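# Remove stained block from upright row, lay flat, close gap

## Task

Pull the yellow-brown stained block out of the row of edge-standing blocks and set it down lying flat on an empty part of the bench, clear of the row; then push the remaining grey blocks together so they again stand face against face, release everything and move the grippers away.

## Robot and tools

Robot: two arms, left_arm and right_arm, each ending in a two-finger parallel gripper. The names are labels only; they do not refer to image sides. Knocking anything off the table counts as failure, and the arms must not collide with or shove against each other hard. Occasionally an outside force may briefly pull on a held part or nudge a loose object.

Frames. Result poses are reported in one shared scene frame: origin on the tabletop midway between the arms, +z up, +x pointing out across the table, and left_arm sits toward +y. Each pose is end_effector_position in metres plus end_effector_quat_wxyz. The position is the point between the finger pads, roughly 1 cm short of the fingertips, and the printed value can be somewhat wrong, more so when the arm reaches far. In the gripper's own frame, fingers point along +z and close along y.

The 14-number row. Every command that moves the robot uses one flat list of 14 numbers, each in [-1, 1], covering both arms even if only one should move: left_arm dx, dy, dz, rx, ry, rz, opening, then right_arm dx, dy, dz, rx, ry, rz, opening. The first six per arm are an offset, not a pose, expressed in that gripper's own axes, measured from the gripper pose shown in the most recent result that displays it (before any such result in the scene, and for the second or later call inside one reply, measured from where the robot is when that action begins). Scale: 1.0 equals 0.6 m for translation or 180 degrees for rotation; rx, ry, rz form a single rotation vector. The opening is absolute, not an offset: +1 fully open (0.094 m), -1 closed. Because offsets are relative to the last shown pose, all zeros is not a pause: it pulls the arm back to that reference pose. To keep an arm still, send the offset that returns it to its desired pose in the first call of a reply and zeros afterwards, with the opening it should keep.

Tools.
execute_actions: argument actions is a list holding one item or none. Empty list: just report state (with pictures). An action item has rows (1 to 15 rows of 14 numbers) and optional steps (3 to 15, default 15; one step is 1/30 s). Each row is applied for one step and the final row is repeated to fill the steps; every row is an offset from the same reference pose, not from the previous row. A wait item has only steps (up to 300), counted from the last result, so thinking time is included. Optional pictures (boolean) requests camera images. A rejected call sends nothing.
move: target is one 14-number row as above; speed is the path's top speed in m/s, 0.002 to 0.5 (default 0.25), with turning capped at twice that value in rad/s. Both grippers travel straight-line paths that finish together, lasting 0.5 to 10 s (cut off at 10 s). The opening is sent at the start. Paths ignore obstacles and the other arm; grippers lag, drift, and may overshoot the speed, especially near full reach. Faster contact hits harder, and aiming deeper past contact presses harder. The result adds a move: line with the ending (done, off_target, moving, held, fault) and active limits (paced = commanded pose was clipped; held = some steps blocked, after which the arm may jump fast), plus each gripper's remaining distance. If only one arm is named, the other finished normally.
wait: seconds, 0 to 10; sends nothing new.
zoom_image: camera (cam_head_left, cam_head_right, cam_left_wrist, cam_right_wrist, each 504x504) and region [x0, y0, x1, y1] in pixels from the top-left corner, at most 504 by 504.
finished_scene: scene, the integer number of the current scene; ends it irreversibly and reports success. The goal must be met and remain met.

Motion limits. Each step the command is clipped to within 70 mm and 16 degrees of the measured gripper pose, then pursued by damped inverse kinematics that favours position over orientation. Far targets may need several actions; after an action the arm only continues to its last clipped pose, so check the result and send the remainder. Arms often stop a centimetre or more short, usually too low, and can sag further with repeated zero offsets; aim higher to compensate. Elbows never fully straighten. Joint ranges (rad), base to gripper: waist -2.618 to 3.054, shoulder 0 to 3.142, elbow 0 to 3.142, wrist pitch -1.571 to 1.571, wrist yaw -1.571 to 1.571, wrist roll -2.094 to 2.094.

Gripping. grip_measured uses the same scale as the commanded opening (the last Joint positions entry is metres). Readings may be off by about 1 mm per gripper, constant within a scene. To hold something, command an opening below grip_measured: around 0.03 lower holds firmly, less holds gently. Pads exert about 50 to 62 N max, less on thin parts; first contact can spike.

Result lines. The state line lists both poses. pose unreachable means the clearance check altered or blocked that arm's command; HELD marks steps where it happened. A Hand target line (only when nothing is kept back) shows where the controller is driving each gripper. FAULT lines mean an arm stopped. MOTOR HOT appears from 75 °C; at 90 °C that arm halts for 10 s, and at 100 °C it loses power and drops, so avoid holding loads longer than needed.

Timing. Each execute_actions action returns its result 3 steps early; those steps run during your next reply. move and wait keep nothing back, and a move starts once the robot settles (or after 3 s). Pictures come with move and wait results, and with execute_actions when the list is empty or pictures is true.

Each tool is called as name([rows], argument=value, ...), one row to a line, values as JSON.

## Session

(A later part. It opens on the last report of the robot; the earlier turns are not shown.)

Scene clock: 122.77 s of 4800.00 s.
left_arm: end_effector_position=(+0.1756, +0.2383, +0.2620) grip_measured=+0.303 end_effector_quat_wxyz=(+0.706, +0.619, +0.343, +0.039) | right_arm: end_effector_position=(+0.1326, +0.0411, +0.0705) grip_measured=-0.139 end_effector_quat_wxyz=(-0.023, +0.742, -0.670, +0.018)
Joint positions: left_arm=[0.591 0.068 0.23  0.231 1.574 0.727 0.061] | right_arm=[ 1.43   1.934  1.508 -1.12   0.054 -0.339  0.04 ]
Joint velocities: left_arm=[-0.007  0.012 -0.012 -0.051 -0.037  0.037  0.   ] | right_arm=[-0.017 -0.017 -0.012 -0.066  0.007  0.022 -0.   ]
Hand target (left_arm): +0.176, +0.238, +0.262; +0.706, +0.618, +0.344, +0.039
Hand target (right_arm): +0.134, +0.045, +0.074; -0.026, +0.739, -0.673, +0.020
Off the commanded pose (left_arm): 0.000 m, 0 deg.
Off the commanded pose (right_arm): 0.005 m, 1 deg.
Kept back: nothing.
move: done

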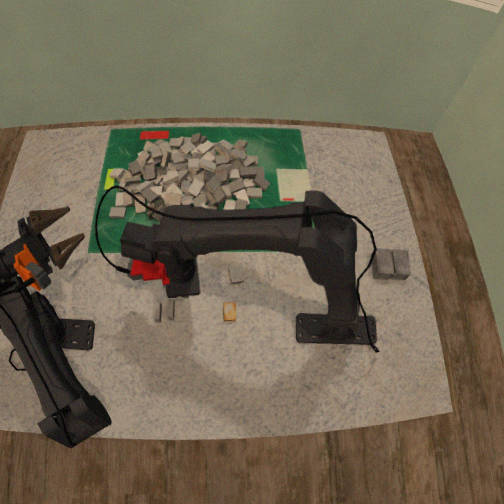

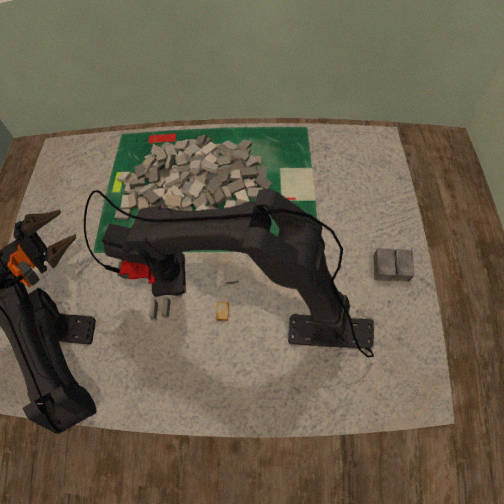

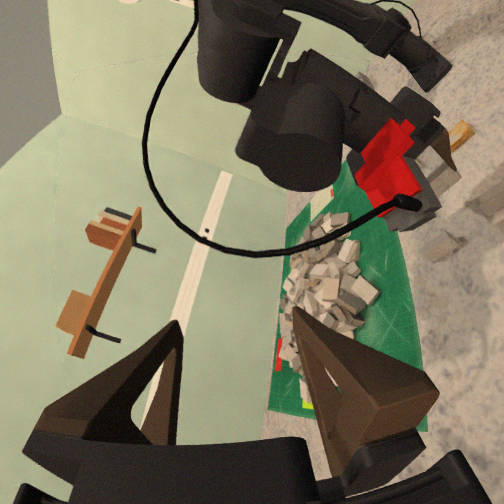

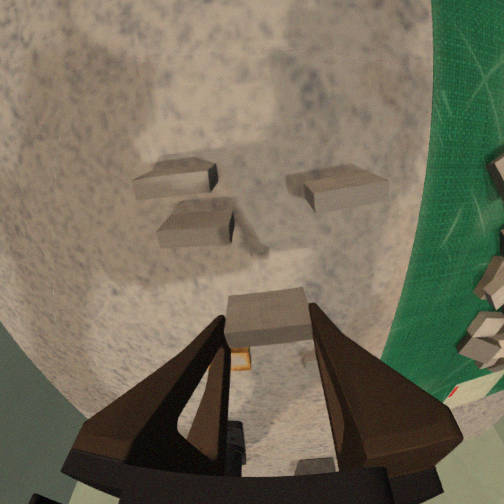

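move(target=[0,0,0,0,0,0,0.3,-0.018,-0.085,0.02,0,0,0,-0.2], speed=0.12)

Scene clock: 123.87 s of 4800.00 s.
left_arm: end_effector_position=(+0.1756, +0.2383, +0.2621) grip_measured=+0.303 end_effector_quat_wxyz=(+0.706, +0.619, +0.343, +0.040) | right_arm: end_effector_position=(+0.1802, +0.0520, +0.0573) grip_measured=-0.139 end_effector_quat_wxyz=(-0.018, +0.739, -0.673, +0.021)
Joint positions: left_arm=[0.591 0.068 0.23  0.232 1.574 0.727 0.061] | right_arm=[ 1.318  2.046  1.615 -1.122  0.053 -0.442  0.04 ]
Joint velocities: left_arm=[ 0.027  0.017 -0.012 -0.051 -0.037  0.081 -0.   ] | right_arm=[ 0.007  0.002  0.017 -0.051  0.007 -0.022 -0.001]
Hand target (left_arm): +0.176, +0.238, +0.262; +0.706, +0.619, +0.343, +0.039
Hand target (right_arm): +0.182, +0.058, +0.061; -0.022, +0.742, -0.670, +0.018
Off the commanded pose (left_arm): 0.000 m, 0 deg.
Off the commanded pose (right_arm): 0.007 m, 1 deg.
Kept back: nothing.
move: done

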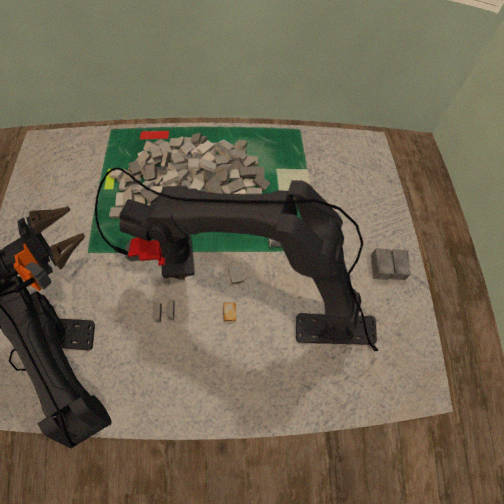

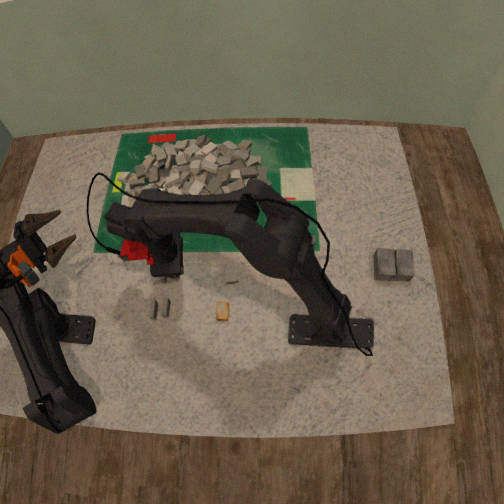

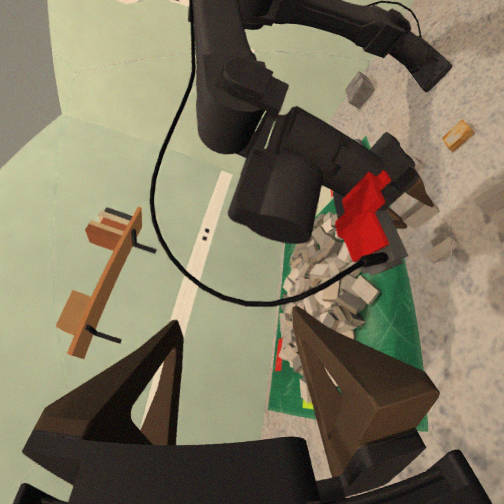

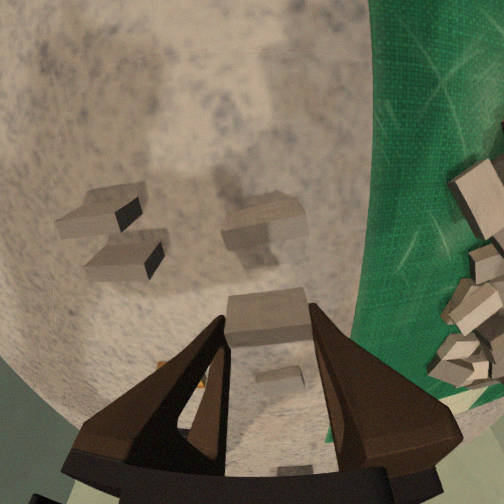

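move(target=[0,0,0,0,0,0,0.3,0,0,0.04,0,0,0,-0.2], speed=0.05)

zoom_image(camera="cam_left_wrist", region=[370,150,490,290])

Scene clock: 125.00 s of 4800.00 s.
left_arm: end_effector_position=(+0.1756, +0.2383, +0.2622) grip_measured=+0.303 end_effector_quat_wxyz=(+0.705, +0.619, +0.343, +0.040) | right_arm: end_effector_position=(+0.1808, +0.0539, +0.0407) grip_measured=-0.139 end_effector_quat_wxyz=(-0.022, +0.740, -0.672, +0.020)
Joint positions: left_arm=[0.591 0.068 0.23  0.233 1.574 0.727 0.061] | right_arm=[ 1.318  2.06   1.568 -1.053  0.053 -0.444  0.04 ]
Joint velocities: left_arm=[-0.017 -0.007 -0.007 -0.022  0.007  0.037  0.   ] | right_arm=[-0.017 -0.017 -0.002  0.022 -0.022  0.022 -0.   ]
Hand target (left_arm): +0.176, +0.238, +0.262; +0.706, +0.619, +0.343, +0.040
Hand target (right_arm): +0.181, +0.052, +0.034; -0.018, +0.739, -0.673, +0.021
Off the commanded pose (left_arm): 0.000 m, 0 deg.
Off the commanded pose (right_arm): 0.008 m, 1 deg.
Kept back: nothing.
move: done

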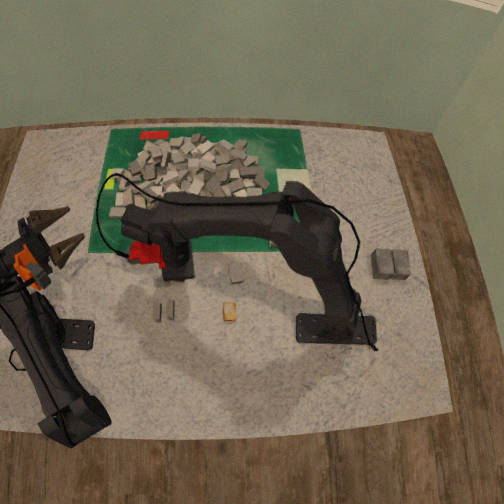

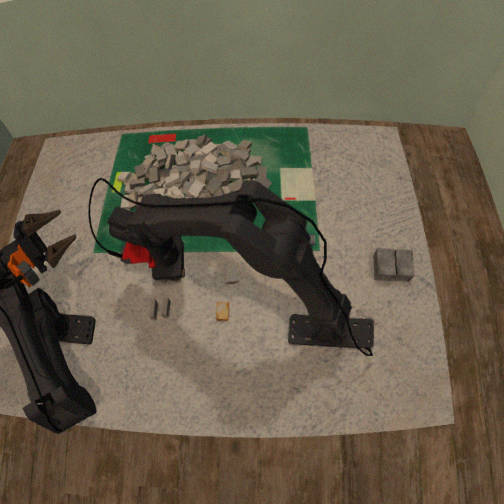

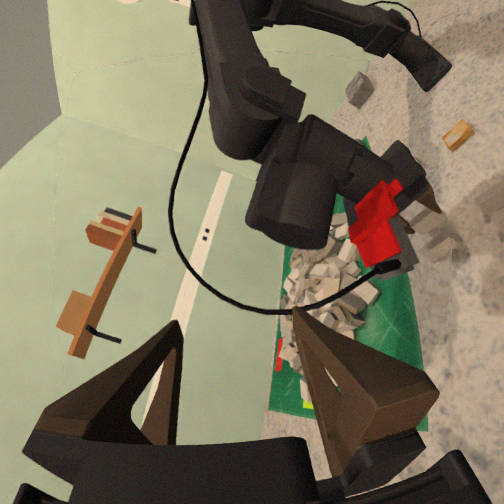

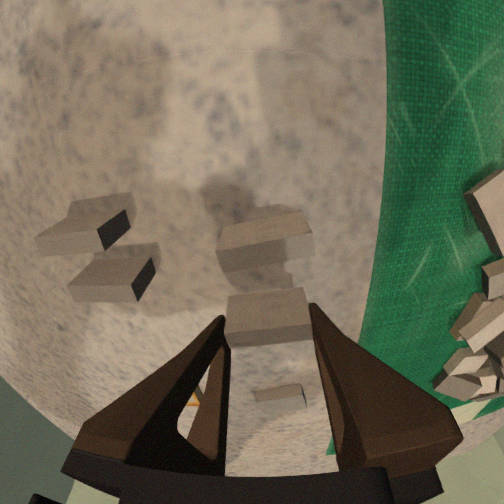

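Region (370, 150, 490, 290) of cam_left_wrist's 504x504 image, scaled by 3.600, with more detail than that image has; it fills the left 432 columns of this view, and the rest is white.

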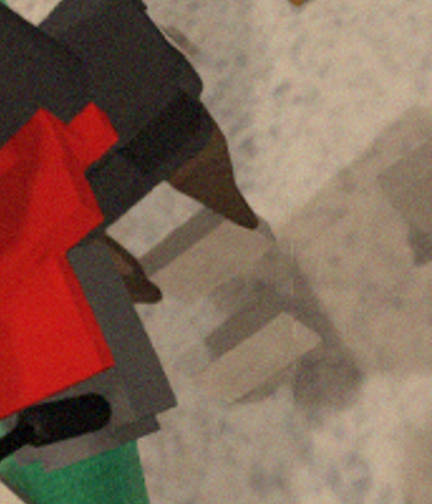

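move(target=[0,0,0,0,0,0,0.3,0,0,0.03,0,0,0,-0.2], speed=0.03)

move(target=[0,0,0,0,0,0,0.3,0,0,0,0,0,0,0.3])

move(target=[0,0,0,0,0,0,0.3,0.12,0,-0.16,0,0,0,0.3], speed=0.15)

Scene clock: 126.23 s of 4800.00 s.
left_arm: end_effector_position=(+0.1755, +0.2382, +0.2623) grip_measured=+0.303 end_effector_quat_wxyz=(+0.705, +0.619, +0.342, +0.040) | right_arm: end_effector_position=(+0.1817, +0.0563, +0.0304) grip_measured=-0.139 end_effector_quat_wxyz=(-0.027, +0.739, -0.672, +0.018)
Joint positions: left_arm=[0.591 0.068 0.23  0.234 1.574 0.727 0.061] | right_arm=[ 1.318  2.07   1.541 -1.005  0.053 -0.444  0.04 ]
Joint velocities: left_arm=[ 0.012 -0.012  0.002 -0.022 -0.022  0.066  0.001] | right_arm=[ 0.002 -0.002 -0.007 -0.037 -0.007  0.037 -0.   ]
Hand target (left_arm): +0.176, +0.238, +0.262; +0.705, +0.619, +0.343, +0.040
Hand target (right_arm): +0.182, +0.054, +0.023; -0.022, +0.740, -0.672, +0.020
Off the commanded pose (left_arm): 0.000 m, 0 deg.
Off the commanded pose (right_arm): 0.008 m, 1 deg.
Kept back: nothing.
move: done

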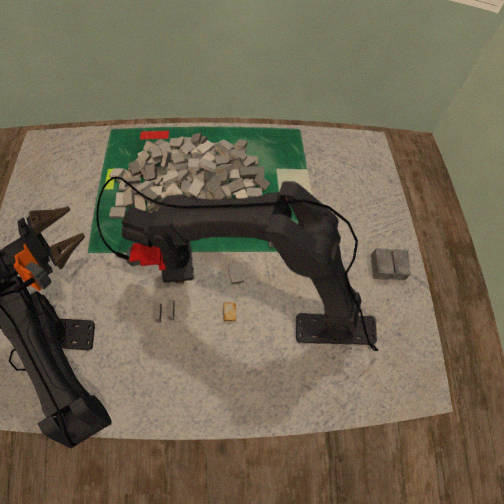

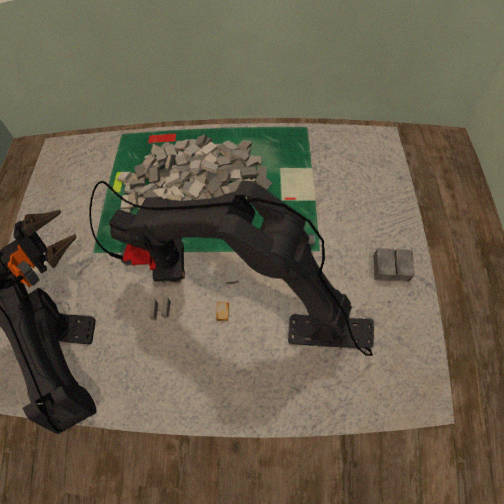

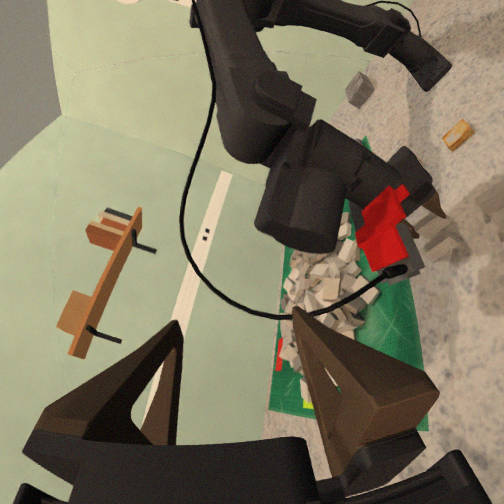

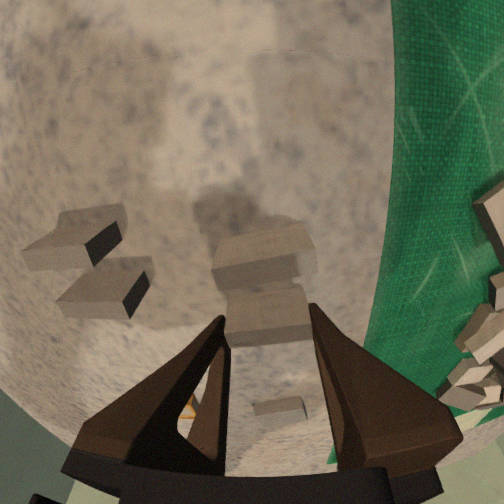

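Scene clock: 126.73 s of 4800.00 s.
left_arm: end_effector_position=(+0.1755, +0.2382, +0.2623) grip_measured=+0.303 end_effector_quat_wxyz=(+0.705, +0.619, +0.342, +0.041) | right_arm: end_effector_position=(+0.1817, +0.0563, +0.0304) grip_measured=+0.298 end_effector_quat_wxyz=(-0.027, +0.739, -0.672, +0.018)
Joint positions: left_arm=[0.591 0.068 0.23  0.235 1.574 0.727 0.061] | right_arm=[ 1.318  2.07   1.541 -1.005  0.053 -0.444  0.061]
Joint velocities: left_arm=[ 0.007 -0.012 -0.002 -0.051  0.022 -0.007 -0.001] | right_arm=[ 0.007  0.007 -0.012  0.051  0.007 -0.037 -0.001]
Hand target (left_arm): +0.176, +0.238, +0.262; +0.705, +0.619, +0.342, +0.040
Hand target (right_arm): +0.182, +0.056, +0.030; -0.027, +0.739, -0.672, +0.018
Off the commanded pose (left_arm): 0.000 m, 0 deg.
Off the commanded pose (right_arm): 0.000 m, 0 deg.
Kept back: nothing.
move: done

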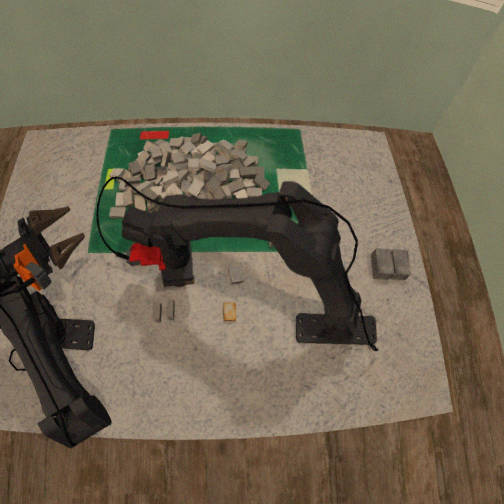

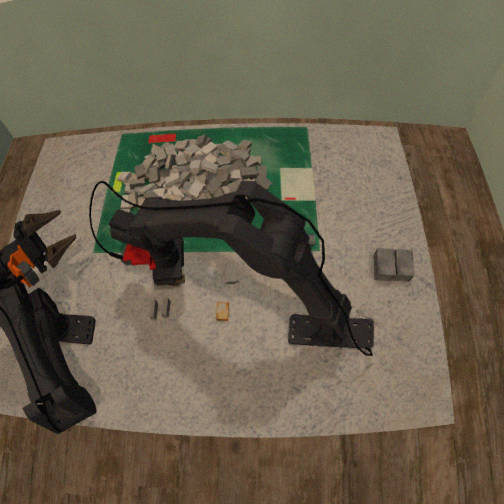

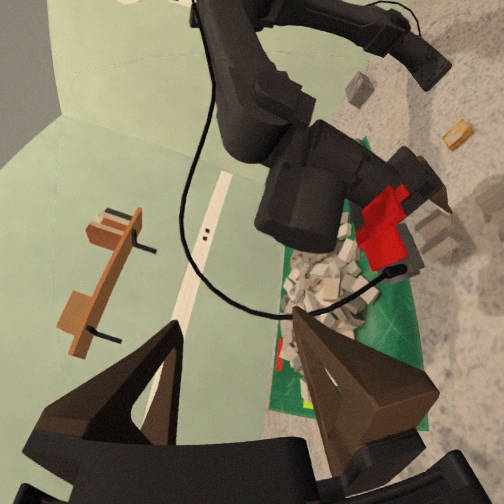

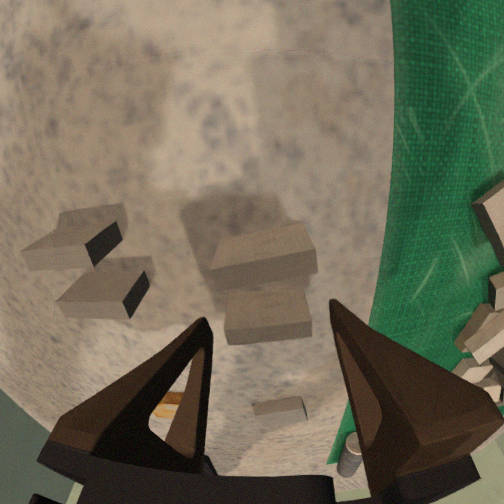

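Scene clock: 128.03 s of 4800.00 s.
left_arm: end_effector_position=(+0.1755, +0.2382, +0.2624) grip_measured=+0.303 end_effector_quat_wxyz=(+0.705, +0.620, +0.342, +0.041) | right_arm: end_effector_position=(+0.1870, -0.0096, +0.1243) grip_measured=+0.298 end_effector_quat_wxyz=(-0.036, +0.738, -0.673, +0.017)
Joint positions: left_arm=[0.591 0.068 0.23  0.236 1.574 0.727 0.061] | right_arm=[ 1.237  1.771  1.51  -1.252  0.053 -0.524  0.061]
Joint velocities: left_arm=[ 0.022 -0.012 -0.002 -0.037 -0.051  0.022 -0.001] | right_arm=[-0.012 -0.002 -0.002  0.095 -0.007 -0.037  0.001]
Hand target (left_arm): +0.176, +0.238, +0.262; +0.705, +0.619, +0.342, +0.041
Hand target (right_arm): +0.185, -0.017, +0.125; -0.026, +0.739, -0.672, +0.017
Off the commanded pose (left_arm): 0.000 m, 0 deg.
Off the commanded pose (right_arm): 0.009 m, 1 deg.
Kept back: nothing.
move: done

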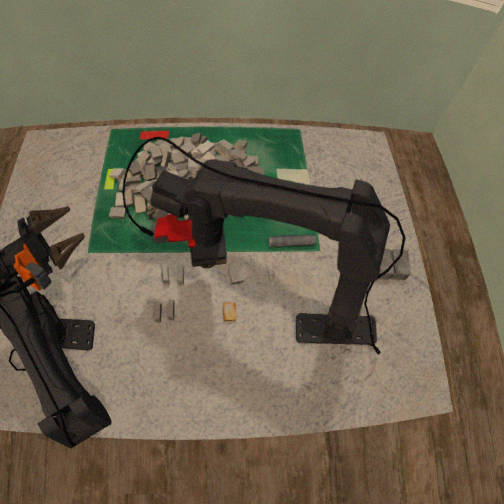

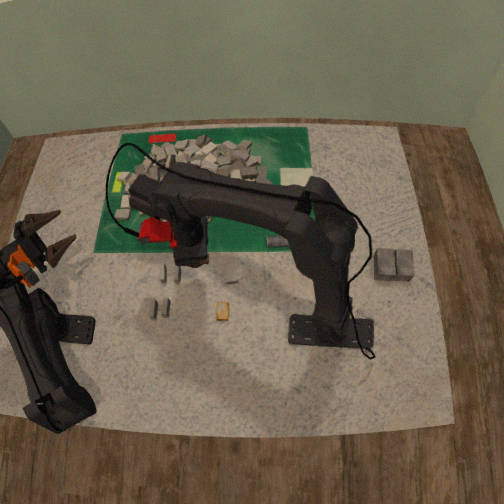

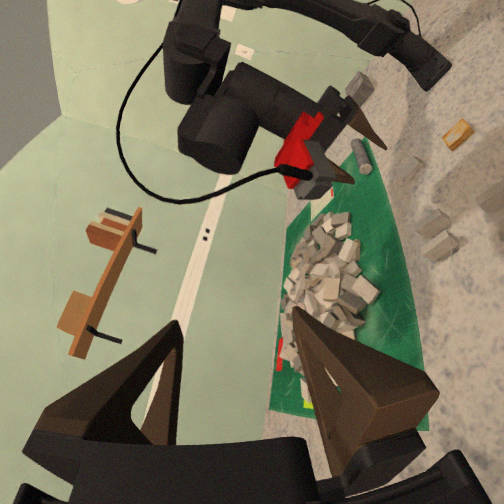

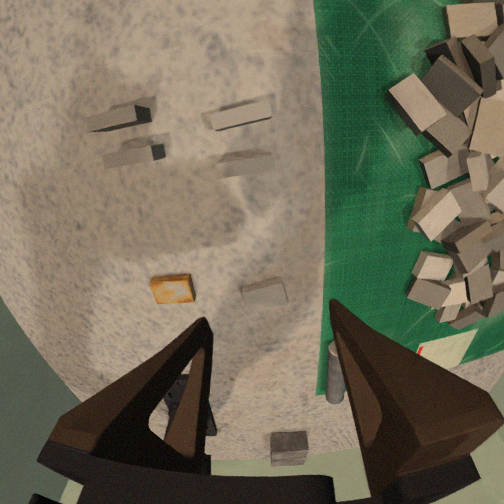

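move(target=[0,0,0,0,0,0,0.3,0.113,-0.01,0.12,0,0,-0.045,0.4])

move(target=[0,0,0,0,0,0,0.3,0,0,0,0,0.14,0,0.4])

Scene clock: 129.40 s of 4800.00 s.
left_arm: end_effector_position=(+0.1755, +0.2382, +0.2625) grip_measured=+0.303 end_effector_quat_wxyz=(+0.705, +0.620, +0.341, +0.041) | right_arm: end_effector_position=(+0.2047, -0.0723, +0.0502) grip_measured=+0.398 end_effector_quat_wxyz=(-0.027, +0.784, -0.620, +0.025)
Joint positions: left_arm=[0.591 0.068 0.23  0.237 1.574 0.727 0.061] | right_arm=[ 1.093  1.66   1.083 -0.945  0.054 -0.807  0.066]
Joint velocities: left_arm=[-0.007 -0.007 -0.002 -0.081 -0.007 -0.007  0.   ] | right_arm=[ 0.012  0.002  0.002 -0.007 -0.051  0.007 -0.001]
Hand target (left_arm): +0.175, +0.238, +0.262; +0.705, +0.620, +0.342, +0.041
Hand target (right_arm): +0.204, -0.074, +0.051; -0.033, +0.784, -0.620, +0.019
Off the commanded pose (left_arm): 0.000 m, 0 deg.
Off the commanded pose (right_arm): 0.002 m, 1 deg.
Kept back: nothing.
move: done

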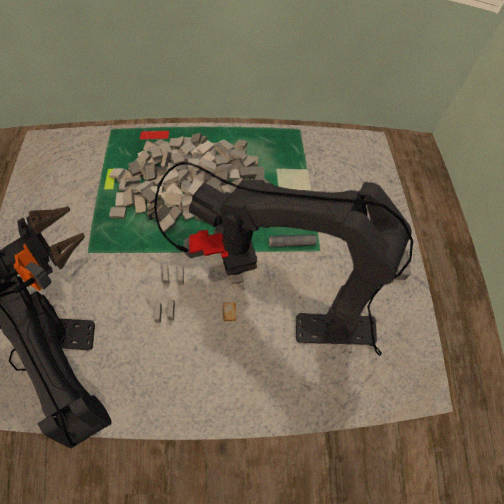

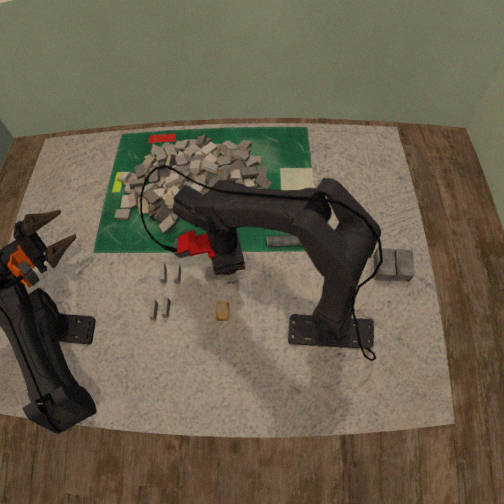

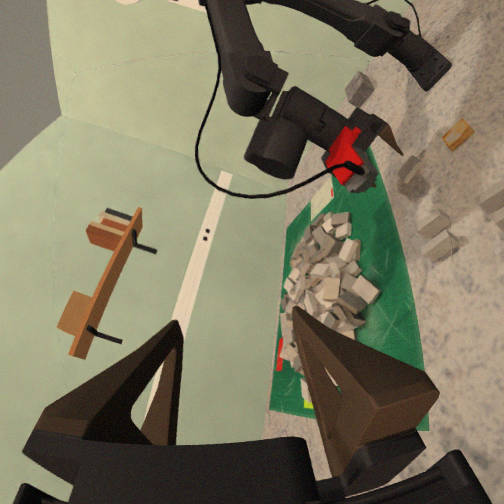

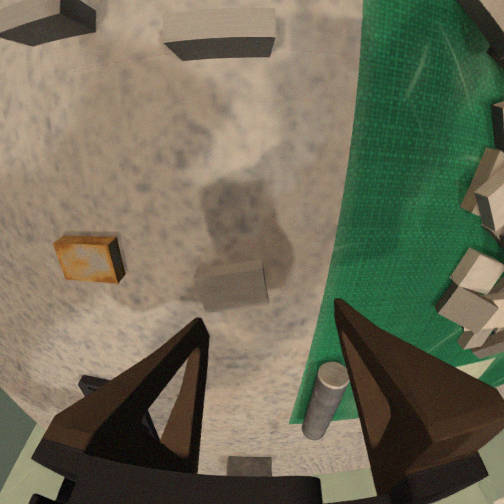

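Scene clock: 130.93 s of 4800.00 s.
left_arm: end_effector_position=(+0.1755, +0.2382, +0.2625) grip_measured=+0.303 end_effector_quat_wxyz=(+0.705, +0.620, +0.341, +0.042) | right_arm: end_effector_position=(+0.2034, -0.0760, +0.0494) grip_measured=+0.398 end_effector_quat_wxyz=(+0.107, +0.762, -0.609, +0.192)
Joint positions: left_arm=[0.591 0.068 0.23  0.238 1.574 0.727 0.061] | right_arm=[ 1.248  1.967  1.384 -1.303  0.315 -0.591  0.066]
Joint velocities: left_arm=[ 0.012  0.002  0.002  0.007 -0.022 -0.007  0.001] | right_arm=[ 0.007 -0.002  0.022  0.007 -0.037 -0.051  0.   ]
Hand target (left_arm): +0.175, +0.238, +0.262; +0.705, +0.620, +0.341, +0.041
Hand target (right_arm): +0.205, -0.072, +0.051; +0.104, +0.761, -0.609, +0.197
Off the commanded pose (left_arm): 0.000 m, 0 deg.
Off the commanded pose (right_arm): 0.004 m, 1 deg.
Kept back: nothing.
move: done

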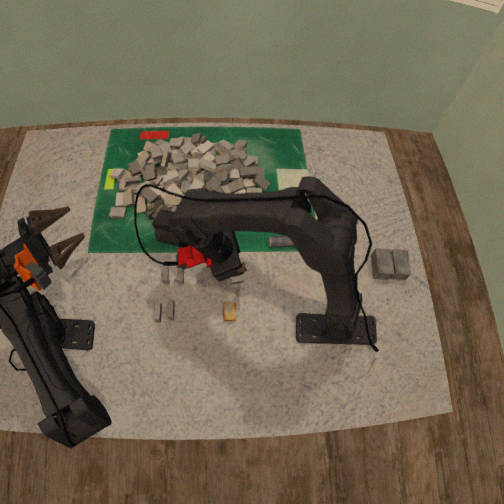

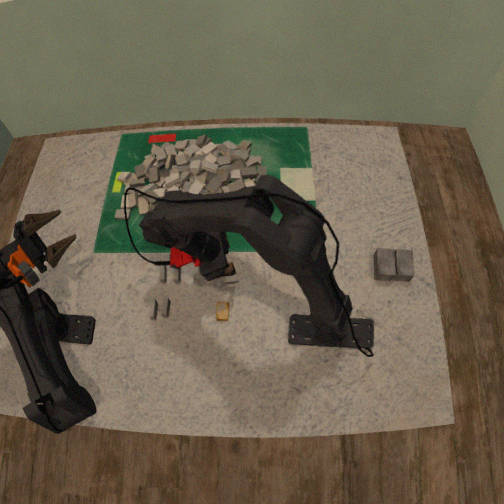

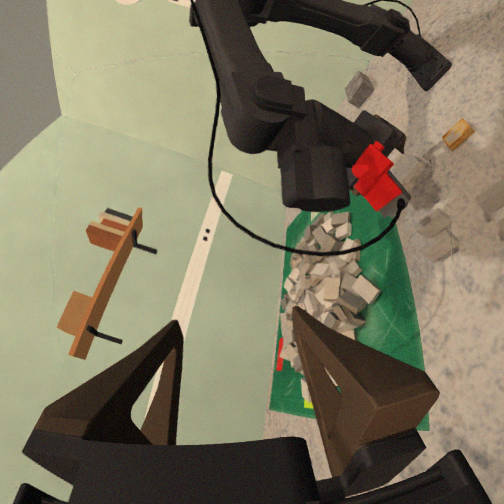

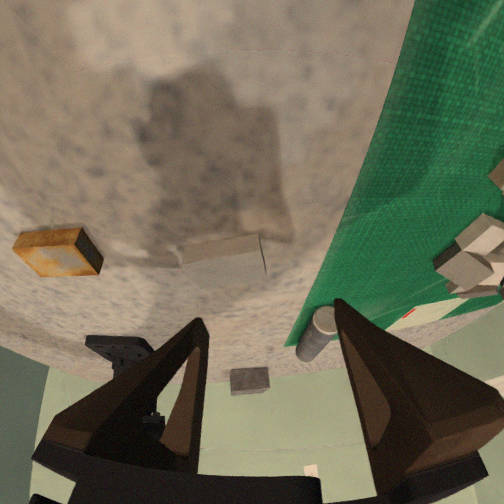

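move(target=[0,0,0,0,0,0,0.3,-0.02,0.04,0.035,-0.03,0,0,0.4], speed=0.08)

Scene clock: 132.13 s of 4800.00 s.
left_arm: end_effector_position=(+0.1754, +0.2382, +0.2626) grip_measured=+0.303 end_effector_quat_wxyz=(+0.705, +0.620, +0.341, +0.042) | right_arm: end_effector_position=(+0.1855, -0.0788, +0.0320) grip_measured=+0.398 end_effector_quat_wxyz=(+0.137, +0.758, -0.616, +0.165)
Joint positions: left_arm=[0.591 0.068 0.23  0.239 1.574 0.727 0.061] | right_arm=[ 1.257  1.998  1.353 -1.288  0.241 -0.57   0.066]
Joint velocities: left_arm=[ 0.002 -0.012 -0.017  0.022  0.022  0.022  0.   ] | right_arm=[ 0.007 -0.007 -0.002 -0.037 -0.037 -0.066  0.   ]
Hand target (left_arm): +0.175, +0.238, +0.263; +0.705, +0.620, +0.341, +0.042
Hand target (right_arm): +0.181, -0.080, +0.024; +0.143, +0.757, -0.617, +0.164
Off the commanded pose (left_arm): 0.000 m, 0 deg.
Off the commanded pose (right_arm): 0.009 m, 1 deg.
Kept back: nothing.
move: done

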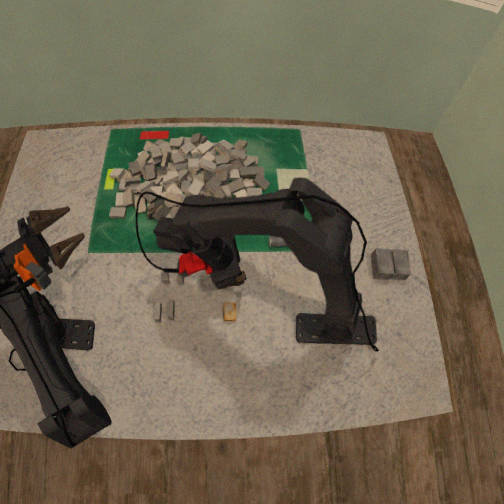

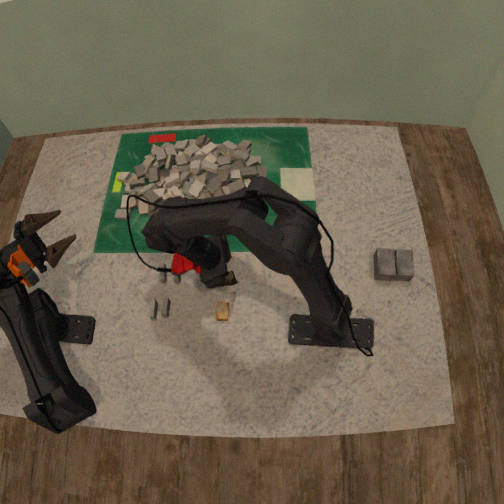

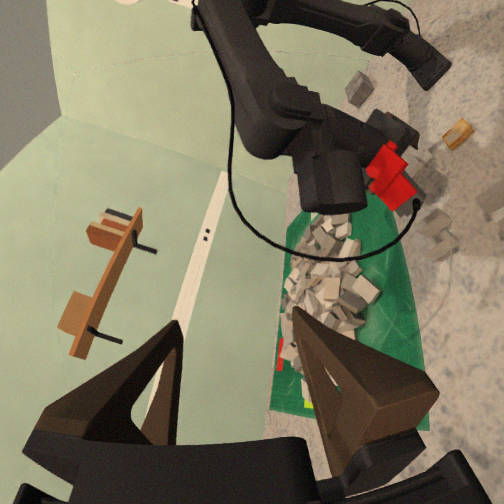

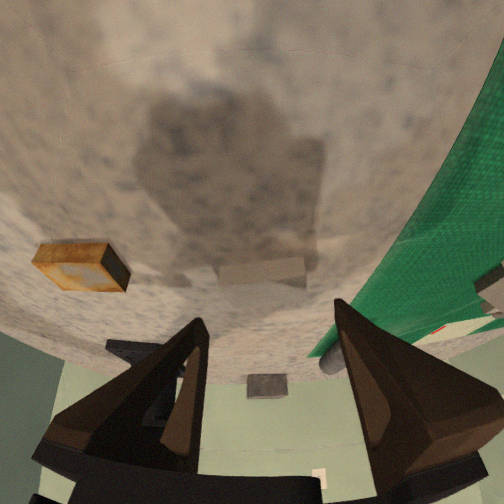

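Matches the B approach (far edge ~260). Descend.

move(target=[0,0,0,0,0,0,0.3,-0.024,0.005,0.043,0,0,0,0.4], speed=0.05)

Scene clock: 133.27 s of 4800.00 s.
left_arm: end_effector_position=(+0.1754, +0.2382, +0.2626) grip_measured=+0.303 end_effector_quat_wxyz=(+0.705, +0.620, +0.341, +0.042) | right_arm: end_effector_position=(+0.1845, -0.0775, +0.0120) grip_measured=+0.398 end_effector_quat_wxyz=(+0.136, +0.757, -0.617, +0.166)
Joint positions: left_arm=[0.591 0.068 0.23  0.24  1.574 0.727 0.061] | right_arm=[ 1.262  2.033  1.316 -1.218  0.24  -0.564  0.066]
Joint velocities: left_arm=[-0.007 -0.027  0.002  0.051  0.007  0.022  0.   ] | right_arm=[-0.002 -0.007  0.017  0.007 -0.066 -0.007  0.001]
Hand target (left_arm): +0.175, +0.238, +0.263; +0.705, +0.620, +0.341, +0.042
Hand target (right_arm): +0.181, -0.077, +0.003; +0.137, +0.757, -0.617, +0.165
Off the commanded pose (left_arm): 0.000 m, 0 deg.
Off the commanded pose (right_arm): 0.010 m, 0 deg.
Kept back: nothing.
move: done

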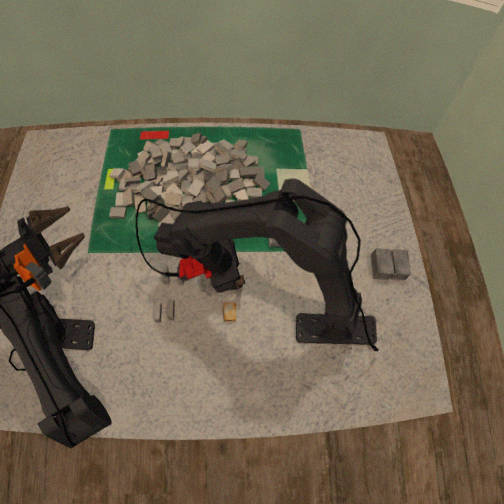

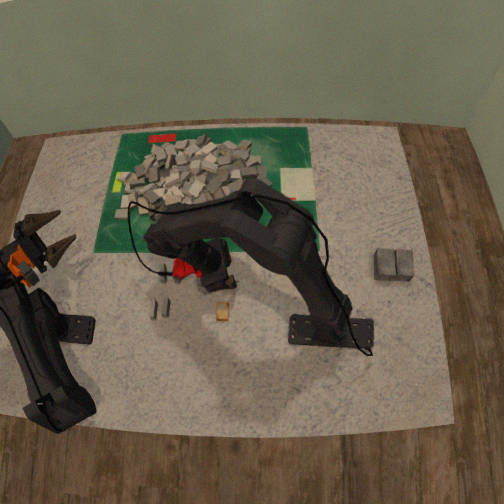

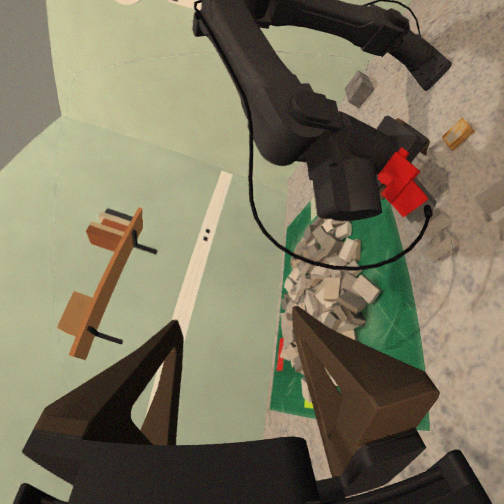

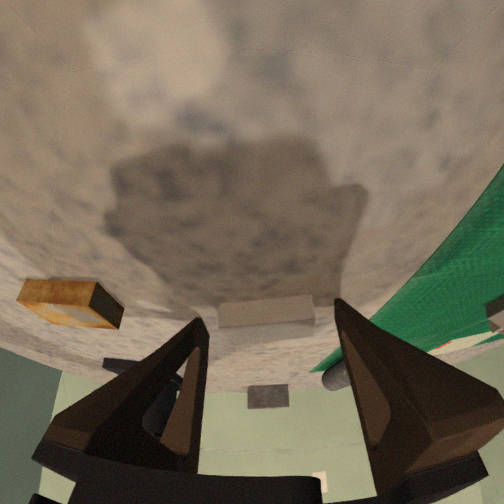

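move(target=[0,0,0,0,0,0,0.3,0,0,0,0,0,0,-0.2])

move(target=[0,0,0,0,0,0,0.3,0.06,0,-0.14,0,0,0,-0.2], speed=0.15)

move(target=[0,0,0,0,0,0,0.3,0,0,0,0,-0.5,0,-0.2])

Scene clock: 134.20 s of 4800.00 s.
left_arm: end_effector_position=(+0.1754, +0.2382, +0.2627) grip_measured=+0.303 end_effector_quat_wxyz=(+0.705, +0.620, +0.340, +0.043) | right_arm: end_effector_position=(+0.1846, -0.0775, +0.0120) grip_measured=-0.127 end_effector_quat_wxyz=(+0.136, +0.757, -0.617, +0.166)
Joint positions: left_arm=[0.591 0.068 0.23  0.241 1.574 0.727 0.061] | right_arm=[ 1.262  2.033  1.316 -1.218  0.241 -0.563  0.041]
Joint velocities: left_arm=[-0.002 -0.017 -0.007 -0.051 -0.051 -0.066 -0.   ] | right_arm=[ 0.002 -0.017 -0.002  0.007 -0.037 -0.007 -0.001]
Hand target (left_arm): +0.175, +0.238, +0.263; +0.705, +0.620, +0.341, +0.042
Hand target (right_arm): +0.185, -0.078, +0.012; +0.136, +0.757, -0.617, +0.166
Off the commanded pose (left_arm): 0.000 m, 0 deg.
Off the commanded pose (right_arm): 0.000 m, 0 deg.
Kept back: nothing.
move: done

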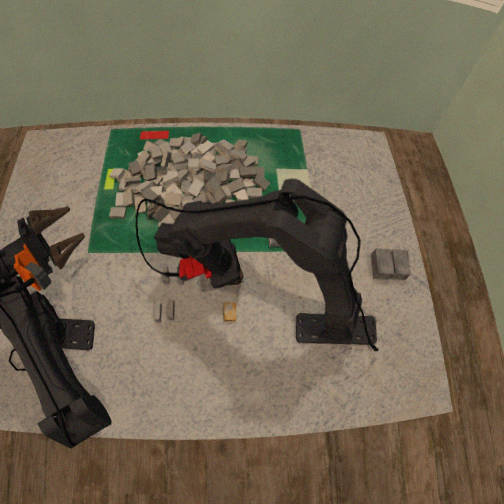

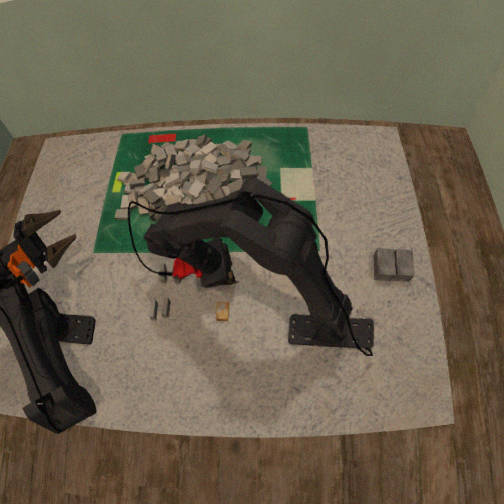

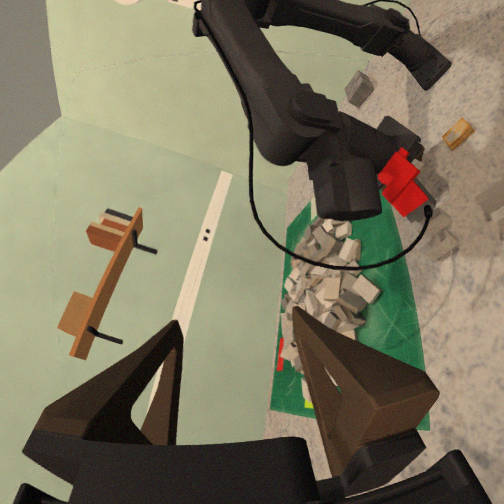

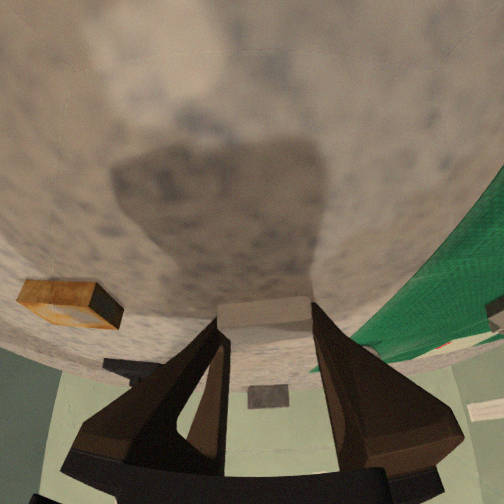

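Scene clock: 135.43 s of 4800.00 s.
left_arm: end_effector_position=(+0.1754, +0.2381, +0.2628) grip_measured=+0.303 end_effector_quat_wxyz=(+0.705, +0.621, +0.340, +0.043) | right_arm: end_effector_position=(+0.1846, -0.0775, +0.0929) grip_measured=-0.127 end_effector_quat_wxyz=(+0.145, +0.756, -0.615, +0.169)
Joint positions: left_arm=[0.591 0.068 0.23  0.242 1.574 0.727 0.061] | right_arm=[ 1.262  1.951  1.531 -1.533  0.241 -0.563  0.041]
Joint velocities: left_arm=[-0.017 -0.002  0.002 -0.037 -0.022 -0.037  0.   ] | right_arm=[ 0.002  0.027 -0.012  0.007  0.007 -0.007 -0.001]
Hand target (left_arm): +0.175, +0.238, +0.263; +0.705, +0.620, +0.340, +0.043
Hand target (right_arm): +0.186, -0.076, +0.103; +0.136, +0.757, -0.617, +0.166
Off the commanded pose (left_arm): 0.000 m, 0 deg.
Off the commanded pose (right_arm): 0.011 m, 1 deg.
Kept back: nothing.
move: off_target (right_arm)

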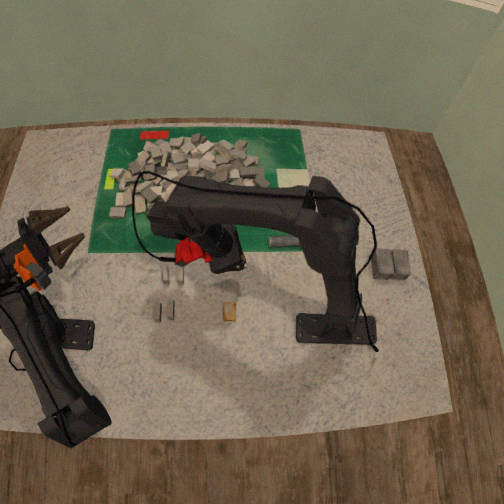

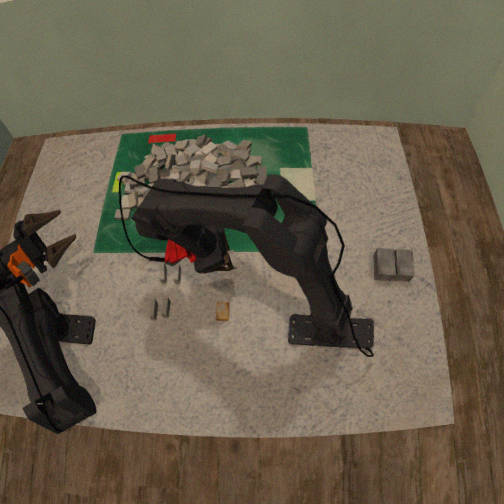

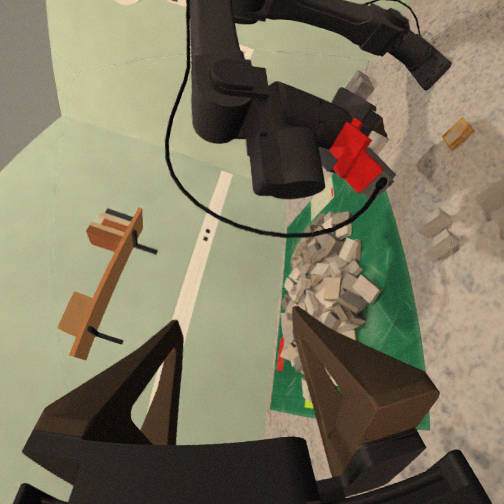

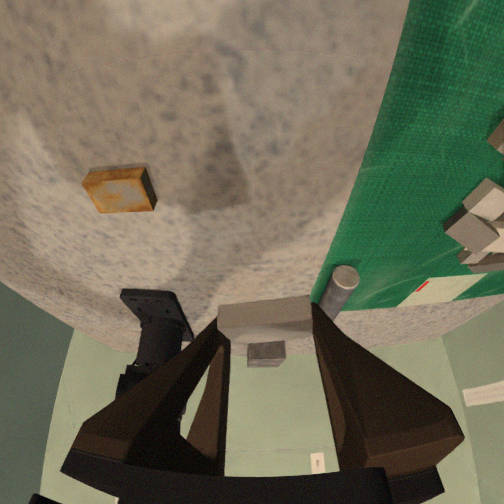

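Scene clock: 139.30 s of 4800.00 s.
left_arm: end_effector_position=(+0.1753, +0.2381, +0.2628) grip_measured=+0.303 end_effector_quat_wxyz=(+0.705, +0.621, +0.340, +0.043) | right_arm: end_effector_position=(+0.1877, -0.0760, +0.0914) grip_measured=-0.127 end_effector_quat_wxyz=(-0.326, +0.657, -0.546, -0.405)
Joint positions: left_arm=[0.591 0.068 0.23  0.243 1.574 0.727 0.061] | right_arm=[ 0.521  1.342  0.524 -0.346 -1.046 -1.094  0.041]
Joint velocities: left_arm=[ 0.002  0.007 -0.017 -0.022 -0.037 -0.007 -0.   ] | right_arm=[-0.007  0.012 -0.017 -0.081  0.022 -0.007  0.001]
Hand target (left_arm): +0.175, +0.238, +0.263; +0.705, +0.621, +0.340, +0.043
Hand target (right_arm): +0.182, -0.077, +0.090; -0.322, +0.647, -0.546, -0.423
Off the commanded pose (left_arm): 0.000 m, 0 deg.
Off the commanded pose (right_arm): 0.004 m, 2 deg.
Kept back: nothing.
move: done

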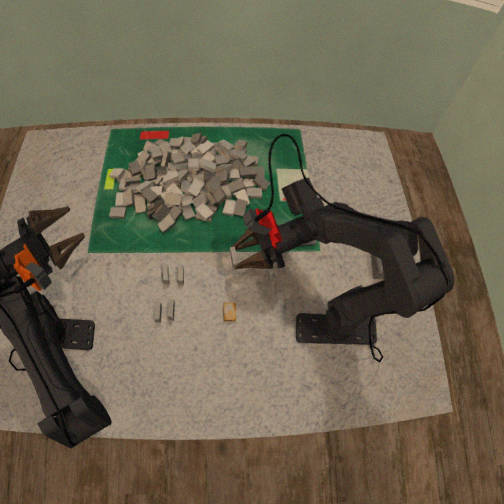

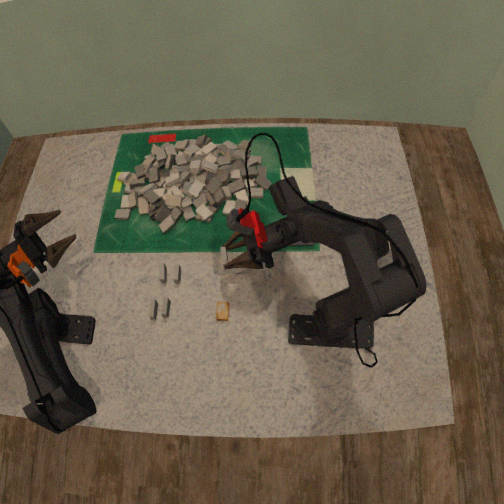

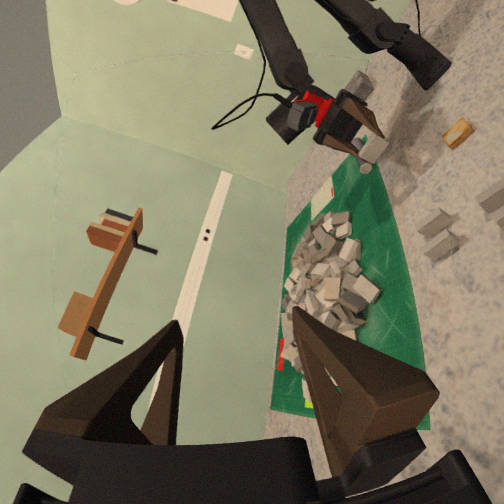

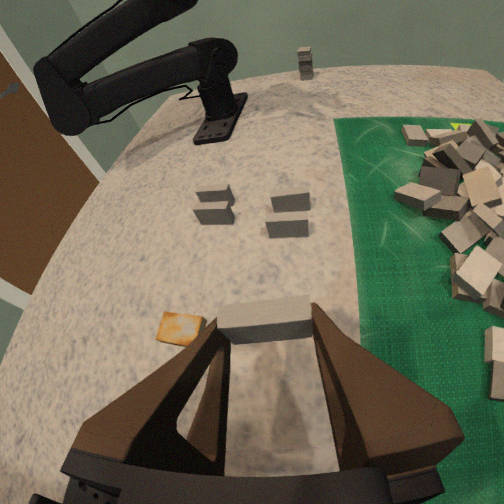

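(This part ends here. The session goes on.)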